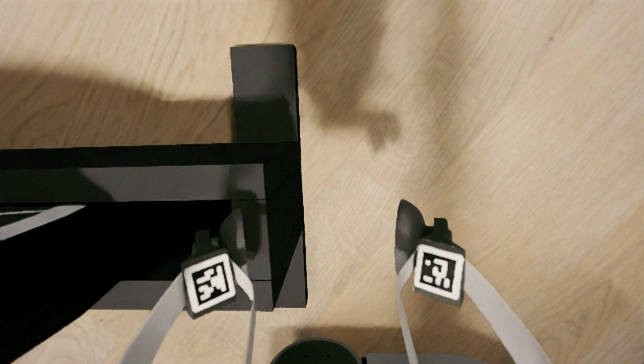

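Gap is now large; pad is on the wall top. Move forward.

Request:
execute_actions([
  {"r1":{"base":{"translate_m":0.03},"joints":{"lift_m":0.31}}},
], cameras=[])

Request:
execute_actions([
  {"r1":{"joints":{"lift_m":0.235}}},
], cameras=["r1_wrist_camera"])

Request:
execute_actions([
  {"r1":{"joints":{"gripper_m":-0.04,"lift_m":0.235}},"r2":{"joints":{"gripper_m":-0.085}}},
], cameras=["r1_wrist_camera"])

Scene clock: 202.27 s.
r1.base_odometry: x=+1.880 y=+1.125 heading=+0.220 (m, m, rad; r1's odometry frame)
r1.turned_by_wheels: +0.000 (rad since the last result)
r1.turned_by_imu: +0.001 (rad since the last result)
r1.base_tilt: forward=-2.0 right=-1.9 (deg)
r1.lidar_m: 3.22 3.74 3.69 2.27 1.84 1.84 2.03 3.17 5.02 0.34 0.35 0.47
r1.head_depth_mm: 2456 2662 2217 1752 1535 1339 1174 / 2508 2696 2180 1794 1513 1254 883 / 2594 2736 2164 1788 914 968 1113 / 2539 2613 2070 1071 1202 1271 1160 / 2721 2729 1755 1374 1412 1312 1161 / 2766 2678 1598 1696 1498 1293 1156 / 2863 2628 2097 1752 1488 1305 1144
r1.base_status: done
r1.joint_positions: lift_m=+0.310 arm_m=+0.220 wrist_yaw_rad=+1.572 wrist_pitch_rad=-1.481 wrist_roll_rad=+1.556 gripper_m=+0.080 head_pan_rad=-0.394 head_tilt_rad=-0.793
r1.joint_status: all done
r1.motor_effort: left_wheel=+0(6) right_wheel=-1(7) lift_m=+43(44) arm_m=-1(1) wrist_yaw_rad=-2(2) wrist_pitch_rad=-4(5) wrist_roll_rad=+2(2) gripper_m=+0(1) head_pan_rad=-3(2) head_tilt_rad=-4(3) (%)
r1.hand_pose: x=-0.0226 y=-0.3652 z=+0.1911 quat_wxyz=(+0.482, +0.526, -0.518, -0.473) (m; r1's base frame)
r1.wrist_depth_mm: 336 333 321 316 313 307 307 / 343 341 330 312 328 319 310 / 358 346 338 319 338 329 325 / 200 197 193 231 342 334 329 / 140 156 239 258 359 353 346 / 118 135 383 368 370 363 361 / 113 402 396 384 380 370 375
r2.base_odometry: x=+0.334 y=-1.551 heading=-1.478 (m, m, rad; r2's odometry frame)
r2.turned_by_wheels: +0.000 (rad since the last result)
r2.turned_by_imu: +0.002 (rad since the last result)
r2.base_tilt: forward=-0.3 right=+0.5 (deg)
r2.lidar_m: 0.52 5.52 2.86 1.77 1.59 1.59 1.92 3.28 3.30 3.58 0.23 0.23
r2.head_depth_mm: 2995 2822 2148 1679 1448 1259 1106 / 3210 2859 2182 1680 890 1006 877 / 3443 2876 1959 1455 1380 1219 1095 / 3731 2882 2178 1769 1474 1245 1116 / - 2914 2198 1772 1483 1284 1117 / - 2911 2230 1766 1488 1279 1127 / - 2913 2242 1798 1488 1281 1133
r2.base_status: not commanded
r2.joint_positions: lift_m=+0.170 arm_m=+0.040 wrist_yaw_rad=+1.577 wrist_pitch_rad=-0.384 wrist_roll_rad=+0.008 gripper_m=-0.018 head_pan_rad=-0.107 head_tilt_rad=-0.791
r2.joint_status: not commanded
r2.on_its_own: gripper_m is held at -0.019, not at your -0.070, by its stall guard, which is still easing; right_wheel is at rest, and its effort (-29) is outside its rest range (-18 to +18)
r2.motor_effort: left_wheel=+3(2) right_wheel=-29(28) lift_m=+44(44) arm_m=+3(2) wrist_yaw_rad=-5(5) wrist_pitch_rad=+32(32) wrist_roll_rad=+2(2) gripper_m=-27(30) head_pan_rad=+4(4) head_tilt_rad=-3(3) (%)
r2.hand_pose: x=+0.2072 y=-0.1833 z=+0.1903 quat_wxyz=(+0.584, +0.589, -0.395, +0.395) (m; r2's base frame)
r2.wrist_depth_mm: - - - 88 450 - - / 949 941 823 91 422 919 900 / 677 674 110 93 623 677 665 / 525 534 485 97 522 522 513 / 439 432 115 104 438 426 429 / 371 368 115 111 340 364 360 / 319 317 310 128 316 319 315
pictures: none
No camera images: the call's "cameras" was empty. Leave "cameras" out to get every camera's image.

Scene clock: 203.77 s.
r1.base_odometry: x=+1.880 y=+1.125 heading=+0.220 (m, m, rad; r1's odometry frame)
r1.turned_by_wheels: +0.000 (rad since the last result)
r1.turned_by_imu: +0.000 (rad since the last result)
r1.base_tilt: forward=-1.9 right=-1.8 (deg)
r1.lidar_m: 3.21 3.72 3.70 2.27 1.85 1.84 2.03 3.19 5.01 0.34 0.34 0.47
r1.head_depth_mm: 2459 2670 2177 1770 1528 1334 1179 / 2595 2701 2181 1796 1525 1256 882 / 2615 2777 2157 1778 914 973 1105 / 2528 2578 2089 1073 1201 1272 1173 / 2723 2673 1757 1370 1406 1312 1164 / 2811 2678 1598 1713 1486 1305 1152 / 2874 2651 2096 1735 1486 1295 1143
r1.base_status: not commanded
r1.joint_positions: lift_m=+0.235 arm_m=+0.220 wrist_yaw_rad=+1.572 wrist_pitch_rad=-1.481 wrist_roll_rad=+1.556 gripper_m=+0.080 head_pan_rad=-0.394 head_tilt_rad=-0.793
r1.joint_status: all done
r1.motor_effort: left_wheel=+0(1) right_wheel=-1(1) lift_m=+28(38) arm_m=-1(1) wrist_yaw_rad=-1(2) wrist_pitch_rad=-4(4) wrist_roll_rad=+2(2) gripper_m=+0(0) head_pan_rad=-2(2) head_tilt_rad=-3(4) (%)
r1.hand_pose: x=-0.0226 y=-0.3652 z=+0.1166 quat_wxyz=(+0.482, +0.526, -0.518, -0.473) (m; r1's base frame)
r1.wrist_depth_mm: 265 259 251 248 247 243 241 / 274 267 260 250 255 250 245 / 279 277 269 250 264 257 254 / 136 129 123 226 270 269 262 / 125 124 121 215 279 276 270 / 113 136 126 206 296 287 280 / 102 135 136 287 301 299 294
r2.base_odometry: x=+0.334 y=-1.551 heading=-1.478 (m, m, rad; r2's odometry frame)
r2.turned_by_wheels: +0.000 (rad since the last result)
r2.turned_by_imu: +0.000 (rad since the last result)
r2.base_tilt: forward=-0.3 right=+0.5 (deg)
r2.lidar_m: 0.52 5.55 2.86 1.78 1.59 1.60 1.93 3.30 3.31 3.56 0.23 0.23
r2.head_depth_mm: 2952 2783 1759 1695 1462 1262 1105 / 3189 2812 1767 1667 891 1005 877 / 3542 2838 1999 1448 1374 1213 1100 / 3672 2876 2192 1764 1475 1246 1113 / - 2904 2209 1778 1488 1275 1119 / - 2857 2230 1791 1497 1283 1121 / - 2950 2229 1816 1500 1288 1132
r2.base_status: not commanded
r2.joint_positions: lift_m=+0.170 arm_m=+0.040 wrist_yaw_rad=+1.577 wrist_pitch_rad=-0.384 wrist_roll_rad=+0.008 gripper_m=-0.012 head_pan_rad=-0.107 head_tilt_rad=-0.791
r2.joint_status: not commanded
r2.on_its_own: gripper_m is held at -0.013, not at your -0.070, by its stall guard, which is still easing; right_wheel is at rest, and its effort (-28) is outside its rest range (-18 to +18)
r2.motor_effort: left_wheel=+3(2) right_wheel=-28(29) lift_m=+44(44) arm_m=+2(2) wrist_yaw_rad=-5(6) wrist_pitch_rad=+32(32) wrist_roll_rad=+1(1) gripper_m=-26(28) head_pan_rad=+4(4) head_tilt_rad=-4(3) (%)
r2.hand_pose: x=+0.2072 y=-0.1833 z=+0.1903 quat_wxyz=(+0.584, +0.589, -0.395, +0.395) (m; r2's base frame)
r2.wrist_depth_mm: - - - 89 455 - - / 955 969 835 91 418 901 922 / 689 677 110 93 634 663 675 / 529 528 485 97 519 526 521 / 438 427 115 103 437 432 428 / 366 366 117 111 343 362 365 / 320 320 307 129 317 318 316
pictures: r1_wrist_camera
camera_calibration (this result's frames):
r1_wrist_camera: T_world_to_cam=[[-0.996422, 0.0210678, -0.0818451, -0.000905613], [0.00393511, 0.978946, 0.204083, 0.365317], [0.0844215, 0.203031, -0.975526, 0.361072], [0, 0, 0, 1]] pos_world=[-0.0328222, -0.430916, 0.277606]
Images, in order (width x height): r1_wrist_camera 644x364.

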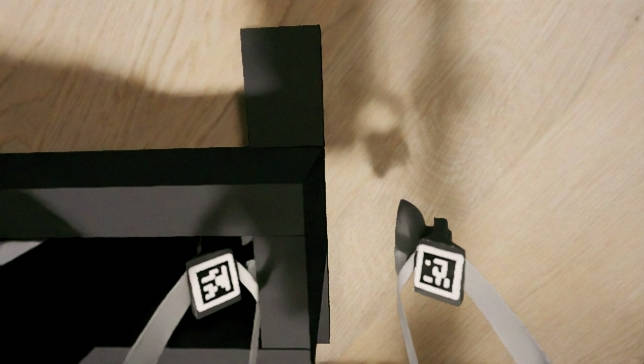

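Scene clock: 205.47 s.
r1.base_odometry: x=+1.881 y=+1.125 heading=+0.220 (m, m, rad; r1's odometry frame)
r1.turned_by_wheels: +0.000 (rad since the last result)
r1.turned_by_imu: +0.001 (rad since the last result)
r1.base_tilt: forward=-1.9 right=-1.8 (deg)
r1.lidar_m: 3.19 3.74 3.71 2.27 1.85 1.85 2.03 3.18 5.00 0.34 0.34 0.48
r1.head_depth_mm: 2490 2707 2200 1739 1531 1330 1174 / 2538 2702 2194 1791 1530 1256 885 / 2595 2742 2158 1786 913 969 1111 / 2526 2560 2074 1070 1204 1273 1164 / 2730 2727 1753 1366 1410 1307 1159 / 2786 2694 1598 1733 1492 1305 1157 / 2882 2640 2100 1750 1501 1291 1149
r1.base_status: not commanded
r1.joint_positions: lift_m=+0.235 arm_m=+0.220 wrist_yaw_rad=+1.572 wrist_pitch_rad=-1.422 wrist_roll_rad=+1.557 gripper_m=-0.039 head_pan_rad=-0.394 head_tilt_rad=-0.793
r1.joint_status: all done
r1.on_its_own: wrist_pitch_rad is at rest, and its effort (-27) is outside its rest range (-20 to +32)
r1.motor_effort: left_wheel=+5(6) right_wheel=-14(15) lift_m=+28(29) arm_m=-1(1) wrist_yaw_rad=-2(2) wrist_pitch_rad=-27(27) wrist_roll_rad=+1(2) gripper_m=-25(100) head_pan_rad=-3(2) head_tilt_rad=-4(4) (%)
r1.hand_pose: x=-0.0075 y=-0.3652 z=+0.1169 quat_wxyz=(+0.466, +0.539, -0.532, -0.457) (m; r1's base frame)
r1.wrist_depth_mm: 280 269 261 245 244 236 230 / 286 278 271 242 250 242 234 / 296 289 274 250 259 249 244 / 134 128 122 138 269 260 250 / 131 129 124 120 275 267 260 / 104 121 181 125 284 279 266 / 93 110 138 130 296 286 276
r2.base_odometry: x=+0.334 y=-1.551 heading=-1.478 (m, m, rad; r2's odometry frame)
r2.turned_by_wheels: +0.000 (rad since the last result)
r2.turned_by_imu: +0.000 (rad since the last result)
r2.base_tilt: forward=-0.4 right=+0.5 (deg)
r2.lidar_m: 0.52 5.51 2.86 1.78 1.59 1.60 1.92 3.29 3.31 3.58 0.23 0.23
r2.head_depth_mm: 2985 2798 1747 1691 1457 1255 1101 / 3191 2843 1758 1660 891 1007 877 / 3446 2829 1953 1455 1374 1224 1096 / 3746 2935 2172 1778 1469 1250 1116 / 3981 2928 2203 1782 1490 1275 1119 / - 2936 2217 1792 1495 1273 1125 / - 2983 2239 1782 1506 1286 1132
r2.base_status: not commanded
r2.joint_positions: lift_m=+0.170 arm_m=+0.040 wrist_yaw_rad=+1.577 wrist_pitch_rad=-0.384 wrist_roll_rad=+0.008 gripper_m=-0.081 head_pan_rad=-0.107 head_tilt_rad=-0.791
r2.joint_status: gripper_m off_target (ended at -0.081, target -0.085)
r2.on_its_own: gripper_m is held at -0.081, not at your -0.085, by its stall guard, which is still easing; right_wheel is at rest, and its effort (-29) is outside its rest range (-18 to +18)
r2.motor_effort: left_wheel=+3(3) right_wheel=-29(29) lift_m=+43(44) arm_m=+3(3) wrist_yaw_rad=-5(4) wrist_pitch_rad=+32(32) wrist_roll_rad=+1(1) gripper_m=-24(100) head_pan_rad=+3(4) head_tilt_rad=-3(3) (%)
r2.hand_pose: x=+0.2072 y=-0.1833 z=+0.1903 quat_wxyz=(+0.584, +0.589, -0.395, +0.395) (m; r2's base frame)
r2.wrist_depth_mm: - - - 88 450 - - / 949 936 821 90 416 895 930 / 684 667 476 92 629 662 676 / 537 532 489 96 523 521 515 / 436 438 117 103 438 428 429 / 367 369 120 110 343 362 362 / 317 320 307 128 316 313 312
pictures: r1_wrist_camera
camera_calibration (this result's frames):
r1_wrist_camera: T_world_to_cam=[[-0.989861, 0.0226315, -0.140226, 0.0216404], [-0.00655189, 0.9789, 0.204237, 0.36505], [0.14189, 0.203085, -0.968826, 0.359821], [0, 0, 0, 1]] pos_world=[-0.0272422, -0.430911, 0.277082]
Images, in order (width x height): r1_wrist_camera 644x364.

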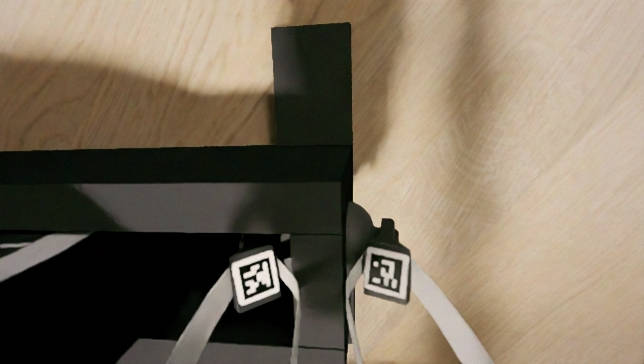

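Clamped. Pull, easing pitch as before.

Request:
execute_actions([
  {"r1":{"base":{"translate_m":-0.15},"joints":{"wrist_pitch_rad":-1.25}},"r2":{"joints":{"gripper_m":-0.075}}},
], cameras=[])

Request:
execute_actions([
  {"r1":{"base":{"translate_m":-0.15},"joints":{"wrist_pitch_rad":-1.05,"gripper_m":-0.05}},"r2":{"joints":{"gripper_m":-0.085}}},
], cameras=["r1_head_camera","r2_head_camera"])

Scene clock: 213.63 s.
r1.base_odometry: x=+1.734 y=+1.092 heading=+0.221 (m, m, rad; r1's odometry frame)
r1.turned_by_wheels: +0.001 (rad since the last result)
r1.turned_by_imu: +0.004 (rad since the last result)
r1.base_tilt: forward=-1.9 right=-1.8 (deg)
r1.lidar_m: 1.31 3.82 3.79 2.10 1.73 1.73 1.91 2.99 4.93 3.79 0.40 0.47
r1.head_depth_mm: 2577 2745 2178 1799 1530 1327 1171 / 2654 2788 2160 1794 1524 1318 997 / 2701 2739 2161 1736 1049 1011 1110 / 2766 2711 2156 1077 1320 1257 1161 / 2744 1745 1829 1379 1443 1298 1161 / 2884 2661 1745 1719 1494 1301 1154 / 2981 2660 2089 1734 1486 1299 1146
r1.base_status: done
r1.joint_positions: lift_m=+0.235 arm_m=+0.220 wrist_yaw_rad=+1.570 wrist_pitch_rad=-1.120 wrist_roll_rad=+1.559 gripper_m=-0.024 head_pan_rad=-0.394 head_tilt_rad=-0.793
r1.joint_status: wrist_pitch_rad off_target (ended at -1.120, target -1.250)
r1.on_its_own: gripper_m is held at -0.025, not at your -0.040, by its stall guard, which is not easing now; left_wheel is at rest, and its effort (+19) is outside its rest range (-18 to +18); right_wheel is at rest, and its effort (-39) is outside its rest range (-18 to +18); wrist_pitch_rad is at rest, and its effort (-51) is outside its rest range (-20 to +32)
r1.motor_effort: left_wheel=+19(20) right_wheel=-39(44) lift_m=+42(43) arm_m=-1(1) wrist_yaw_rad=+1(2) wrist_pitch_rad=-51(54) wrist_roll_rad=+1(1) gripper_m=-26(26) head_pan_rad=-2(3) head_tilt_rad=-4(4) (%)
r1.hand_pose: x=+0.0684 y=-0.3653 z=+0.1322 quat_wxyz=(+0.379, +0.601, -0.597, -0.372) (m; r1's base frame)
r1.wrist_depth_mm: 428 358 311 269 242 219 201 / 441 374 326 262 251 227 207 / 444 389 334 269 254 232 211 / 206 179 149 161 263 241 218 / 179 224 251 139 274 247 224 / 223 199 - 146 277 255 230 / 614 505 384 297 301 263 238
r2.base_odometry: x=+0.334 y=-1.551 heading=-1.478 (m, m, rad; r2's odometry frame)
r2.turned_by_wheels: +0.000 (rad since the last result)
r2.turned_by_imu: +0.002 (rad since the last result)
r2.base_tilt: forward=-0.3 right=+0.5 (deg)
r2.lidar_m: 0.53 5.53 2.86 1.77 1.59 1.60 1.93 3.28 3.30 3.57 0.23 0.23
r2.head_depth_mm: 2974 2798 1873 1741 1455 1248 1107 / 3247 2797 1981 1701 891 996 881 / 3440 2826 1994 1456 1411 1214 1093 / 3757 2895 2184 1752 1473 1256 1114 / 3966 2891 2213 1766 1485 1272 1121 / - 2924 2215 1779 1486 1278 1123 / - 2981 2213 1802 1505 1286 1126
r2.base_status: not commanded
r2.joint_positions: lift_m=+0.170 arm_m=+0.040 wrist_yaw_rad=+1.576 wrist_pitch_rad=-0.381 wrist_roll_rad=+0.008 gripper_m=-0.062 head_pan_rad=-0.107 head_tilt_rad=-0.791
r2.joint_status: gripper_m off_target (ended at -0.062, target -0.075)
r2.on_its_own: gripper_m is held at -0.063, not at your -0.075, by its stall guard, which is still easing; right_wheel is at rest, and its effort (-34) is outside its rest range (-18 to +18)
r2.motor_effort: left_wheel=+2(3) right_wheel=-34(35) lift_m=+44(44) arm_m=+3(3) wrist_yaw_rad=-4(5) wrist_pitch_rad=+31(32) wrist_roll_rad=+1(1) gripper_m=-29(100) head_pan_rad=+3(4) head_tilt_rad=-4(4) (%)
r2.hand_pose: x=+0.2075 y=-0.1836 z=+0.1909 quat_wxyz=(+0.583, +0.588, -0.397, +0.395) (m; r2's base frame)
r2.wrist_depth_mm: - - - 88 457 - - / 969 965 824 90 413 920 936 / 699 698 475 92 624 671 667 / 534 531 488 97 529 521 512 / 440 436 118 103 434 429 425 / 369 370 117 110 347 361 362 / 320 320 311 128 316 316 317
pictures: none
No camera images: the call's "cameras" was empty. Leave "cameras" out to get every camera's image.

Scene clock: 216.20 s.
r1.base_odometry: x=+1.588 y=+1.059 heading=+0.222 (m, m, rad; r1's odometry frame)
r1.turned_by_wheels: +0.001 (rad since the last result)
r1.turned_by_imu: +0.003 (rad since the last result)
r1.base_tilt: forward=-1.9 right=-1.8 (deg)
r1.lidar_m: 1.32 3.91 3.87 1.96 1.62 1.61 1.78 2.81 4.82 3.86 0.50 0.49
r1.head_depth_mm: 2656 2792 2202 1794 1531 1329 1173 / 2739 2789 2179 1795 1528 1329 1082 / 2824 2750 2108 1789 1486 1088 1121 / 2844 2759 2140 1204 1128 1261 1162 / 2903 2413 1265 1450 1505 1302 1157 / 3028 2670 1706 1758 1490 1302 1156 / 3094 2637 2091 1741 1497 1293 1147
r1.base_status: done
r1.joint_positions: lift_m=+0.235 arm_m=+0.220 wrist_yaw_rad=+1.569 wrist_pitch_rad=-1.019 wrist_roll_rad=+1.559 gripper_m=-0.040 head_pan_rad=-0.394 head_tilt_rad=-0.793
r1.joint_status: gripper_m off_target (ended at -0.040, target -0.050); the others done
r1.on_its_own: gripper_m is held at -0.040, not at your -0.050, by its stall guard, which is still easing; right_wheel is at rest, and its effort (-34) is outside its rest range (-18 to +18)
r1.motor_effort: left_wheel=+15(17) right_wheel=-34(44) lift_m=+49(49) arm_m=-1(1) wrist_yaw_rad=+2(1) wrist_pitch_rad=-13(51) wrist_roll_rad=+1(1) gripper_m=-15(99) head_pan_rad=-3(2) head_tilt_rad=-3(4) (%)
r1.hand_pose: x=+0.0921 y=-0.3654 z=+0.1422 quat_wxyz=(+0.349, +0.619, -0.616, -0.342) (m; r1's base frame)
r1.wrist_depth_mm: 520 409 337 289 245 221 199 / 554 432 352 297 248 229 203 / 569 431 350 296 254 234 208 / 272 209 163 149 259 239 213 / 287 270 264 144 272 247 219 / 757 513 194 153 278 255 224 / 887 593 444 161 299 259 234
r2.base_odometry: x=+0.334 y=-1.551 heading=-1.478 (m, m, rad; r2's odometry frame)
r2.turned_by_wheels: +0.000 (rad since the last result)
r2.turned_by_imu: +0.000 (rad since the last result)
r2.base_tilt: forward=-0.3 right=+0.5 (deg)
r2.lidar_m: 0.52 5.53 2.86 1.77 1.59 1.60 1.93 3.30 3.32 3.57 0.23 0.23
r2.head_depth_mm: 3000 2599 1955 1729 1458 1251 1104 / 3248 2849 1957 1689 891 1008 880 / 3473 2864 2026 1526 1368 1218 1097 / 3744 2901 2182 1764 1478 1247 1120 / - 2901 2192 1771 1478 1269 1119 / - 2907 2210 1788 1481 1282 1131 / - 2940 2224 1790 1500 1285 1123
r2.base_status: not commanded
r2.joint_positions: lift_m=+0.170 arm_m=+0.040 wrist_yaw_rad=+1.576 wrist_pitch_rad=-0.381 wrist_roll_rad=+0.008 gripper_m=-0.071 head_pan_rad=-0.107 head_tilt_rad=-0.791
r2.joint_status: gripper_m off_target (ended at -0.071, target -0.085)
r2.on_its_own: gripper_m is held at -0.073, not at your -0.085, by its stall guard, which is still easing; right_wheel is at rest, and its effort (-35) is outside its rest range (-18 to +18)
r2.motor_effort: left_wheel=+2(2) right_wheel=-35(35) lift_m=+43(44) arm_m=+3(2) wrist_yaw_rad=-4(4) wrist_pitch_rad=+31(31) wrist_roll_rad=+1(1) gripper_m=-41(100) head_pan_rad=+4(4) head_tilt_rad=-4(4) (%)
r2.hand_pose: x=+0.2075 y=-0.1836 z=+0.1909 quat_wxyz=(+0.584, +0.588, -0.397, +0.395) (m; r2's base frame)
r2.wrist_depth_mm: - - - 88 462 - - / 964 934 812 90 423 921 933 / 687 674 484 92 633 670 664 / 533 540 488 96 524 522 513 / 434 431 119 103 435 430 431 / 369 369 126 111 346 364 364 / 318 317 310 128 316 318 314
pictures: r1_head_camera (sideways: a quarter turn clockwise sets it upright), r2_head_camera (sideways: a quarter turn clockwise sets it upright)
camera_calibration (this result's frames):
r1_head_camera: T_world_to_cam=[[-0.669231, 0.264879, -0.69424, 0.928308], [0.402263, 0.914702, -0.038779, 0.0510948], [0.624751, -0.305219, -0.718698, 0.891021], [0, 0, 0, 1]] pos_world=[0.0440316, -0.0206683, 1.28683]
r2_head_camera: T_world_to_cam=[[-0.72957, 0.12882, -0.671664, 0.895578], [0.149427, 0.988397, 0.0272575, -0.0322978], [0.667382, -0.0804788, -0.740354, 0.920575], [0, 0, 0, 1]] pos_world=[0.0438378, -0.00935893, 1.28396]
Images, in order (width x height): r1_head_camera 896x504, r2_head_camera 896x504.

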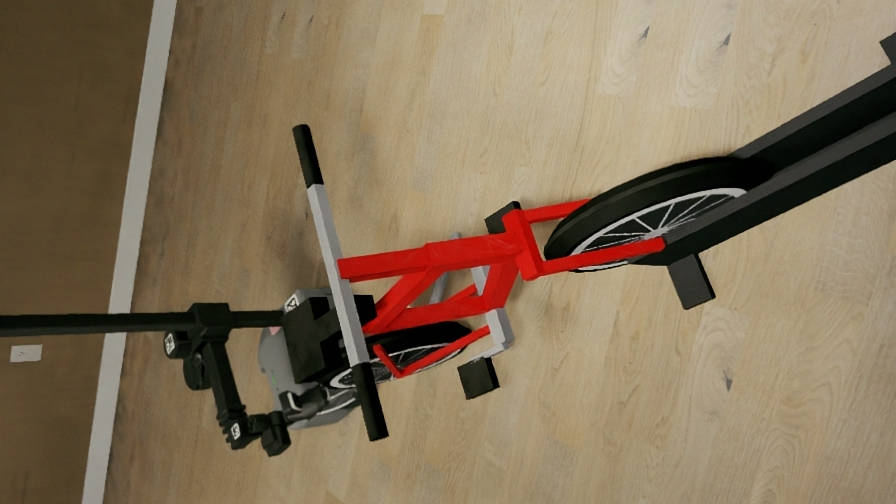

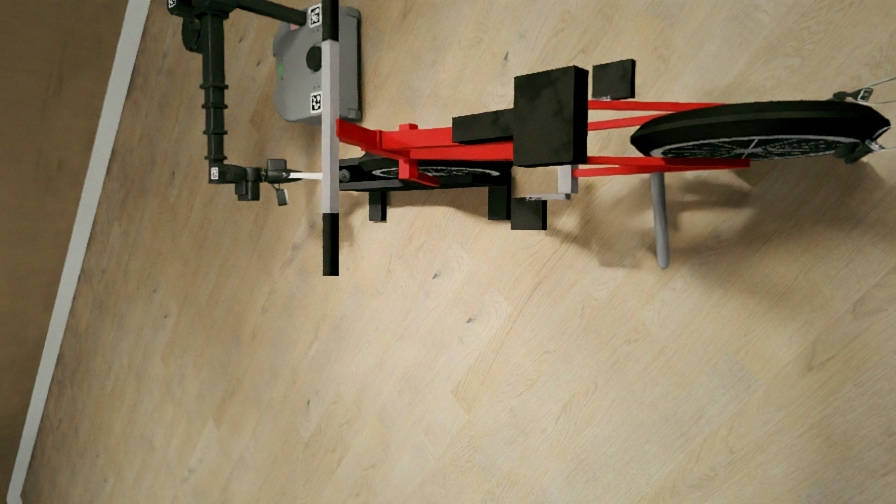

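Request:
execute_actions([
  {"r2":{"joints":{"wrist_roll_rad":-0.15,"gripper_m":-0.075,"wrist_pitch_rad":-0.36}}},
], cameras=["r2_head_camera","r2_wrist_camera"])

Scene clock: 222.67 s.
r1.base_odometry: x=+1.588 y=+1.059 heading=+0.222 (m, m, rad; r1's odometry frame)
r1.turned_by_wheels: +0.000 (rad since the last result)
r1.turned_by_imu: +0.001 (rad since the last result)
r1.base_tilt: forward=-2.0 right=-1.9 (deg)
r1.lidar_m: 1.32 3.91 3.85 1.96 1.62 1.61 1.78 2.80 4.82 3.86 0.50 0.50
r1.head_depth_mm: 2661 2788 2181 1794 1542 1326 1173 / 2762 2767 2176 1804 1529 1331 1079 / 2818 2768 2108 1789 1482 1080 1122 / 2870 2719 2129 1139 1136 1260 1158 / 2923 2410 1264 1445 1507 1310 1163 / 2986 2639 1722 1746 1496 1304 1152 / 3066 2645 2083 1738 1496 1296 1153
r1.base_status: not commanded
r1.joint_positions: lift_m=+0.235 arm_m=+0.220 wrist_yaw_rad=+1.569 wrist_pitch_rad=-1.037 wrist_roll_rad=+1.559 gripper_m=-0.024 head_pan_rad=-0.394 head_tilt_rad=-0.793
r1.joint_status: not commanded
r1.on_its_own: gripper_m is held at -0.025, not at your -0.050, by its stall guard, which is not easing now; right_wheel is at rest, and its effort (-25) is outside its rest range (-18 to +18)
r1.motor_effort: left_wheel=+12(16) right_wheel=-25(34) lift_m=+49(49) arm_m=-1(1) wrist_yaw_rad=+1(1) wrist_pitch_rad=-5(12) wrist_roll_rad=+1(1) gripper_m=-20(23) head_pan_rad=-2(2) head_tilt_rad=-3(4) (%)
r1.hand_pose: x=+0.0881 y=-0.3654 z=+0.1403 quat_wxyz=(+0.354, +0.616, -0.613, -0.347) (m; r1's base frame)
r1.wrist_depth_mm: 496 398 333 285 244 221 199 / 527 421 350 295 247 227 204 / 538 419 344 295 258 233 210 / 268 203 163 145 259 241 215 / 287 269 277 143 273 246 221 / 717 239 194 150 280 256 226 / 772 572 423 163 299 255 233
r2.base_odometry: x=+0.334 y=-1.551 heading=-1.479 (m, m, rad; r2's odometry frame)
r2.turned_by_wheels: +0.000 (rad since the last result)
r2.turned_by_imu: +0.000 (rad since the last result)
r2.base_tilt: forward=-0.4 right=+0.5 (deg)
r2.lidar_m: 0.52 5.51 2.86 1.77 1.59 1.59 1.93 3.30 3.29 3.57 0.22 0.23
r2.head_depth_mm: 2972 2607 1959 1734 1460 1264 1111 / 3242 2830 1956 1705 892 1001 872 / 3467 2865 2031 1531 1369 1196 1104 / 3695 2877 2190 1757 1477 1242 1118 / - 2888 2219 1770 1485 1277 1118 / - 2943 2236 1769 1499 1278 1125 / - 2960 2232 1792 1499 1285 1130
r2.base_status: not commanded
r2.joint_positions: lift_m=+0.170 arm_m=+0.040 wrist_yaw_rad=+1.580 wrist_pitch_rad=-0.402 wrist_roll_rad=-0.108 gripper_m=-0.073 head_pan_rad=-0.107 head_tilt_rad=-0.791
r2.joint_status: wrist_roll_rad off_target (ended at -0.108, target -0.150); the others done
r2.motor_effort: left_wheel=+2(3) right_wheel=-10(32) lift_m=+43(43) arm_m=+3(3) wrist_yaw_rad=-7(7) wrist_pitch_rad=+21(31) wrist_roll_rad=-17(17) gripper_m=-45(100) head_pan_rad=+4(4) head_tilt_rad=-3(3) (%)
r2.hand_pose: x=+0.2050 y=-0.1828 z=+0.1862 quat_wxyz=(+0.608, +0.569, -0.355, +0.424) (m; r2's base frame)
r2.wrist_depth_mm: - - - 84 266 - - / 722 781 756 86 263 - - / 559 581 495 88 634 753 784 / 461 475 450 91 533 574 594 / 385 395 114 99 450 456 474 / 331 344 117 110 356 387 397 / 290 300 298 132 325 335 345
pictures: r2_head_camera (sideways: a quarter turn clockwise sets it upright), r2_wrist_camera
camera_calibration (this result's frames):
r2_head_camera: T_world_to_cam=[[-0.72957, 0.12882, -0.671664, 0.895578], [0.149427, 0.988397, 0.0272575, -0.0322978], [0.667382, -0.0804788, -0.740354, 0.920575], [0, 0, 0, 1]] pos_world=[0.0438378, -0.00935893, 1.28396]
r2_wrist_camera: T_world_to_cam=[[0.0126612, -0.994998, 0.0990915, -0.208687], [-0.582583, -0.0878823, -0.808006, 0.282026], [0.812673, -0.0474987, -0.580781, 0.102602], [0, 0, 0, 1]] pos_world=[0.0835642, -0.177985, 0.308147]
Images, in order (width x height): r2_head_camera 896x504, r2_wrist_camera 644x364.

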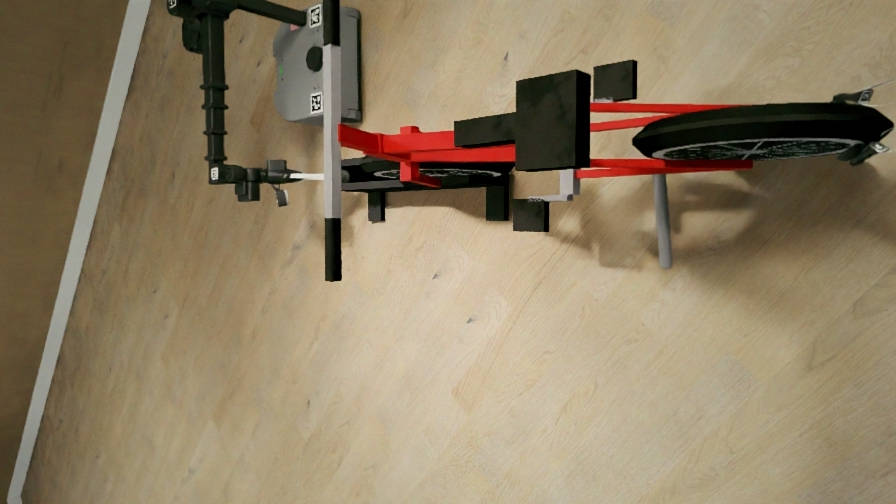

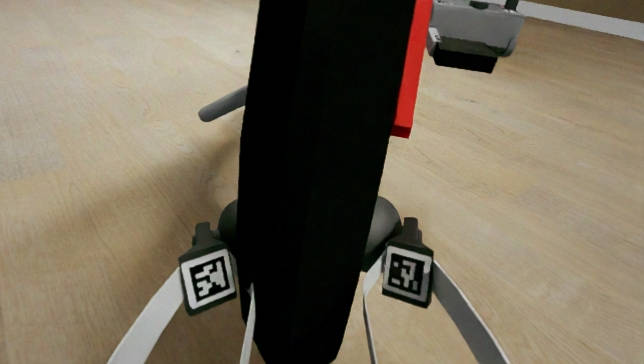

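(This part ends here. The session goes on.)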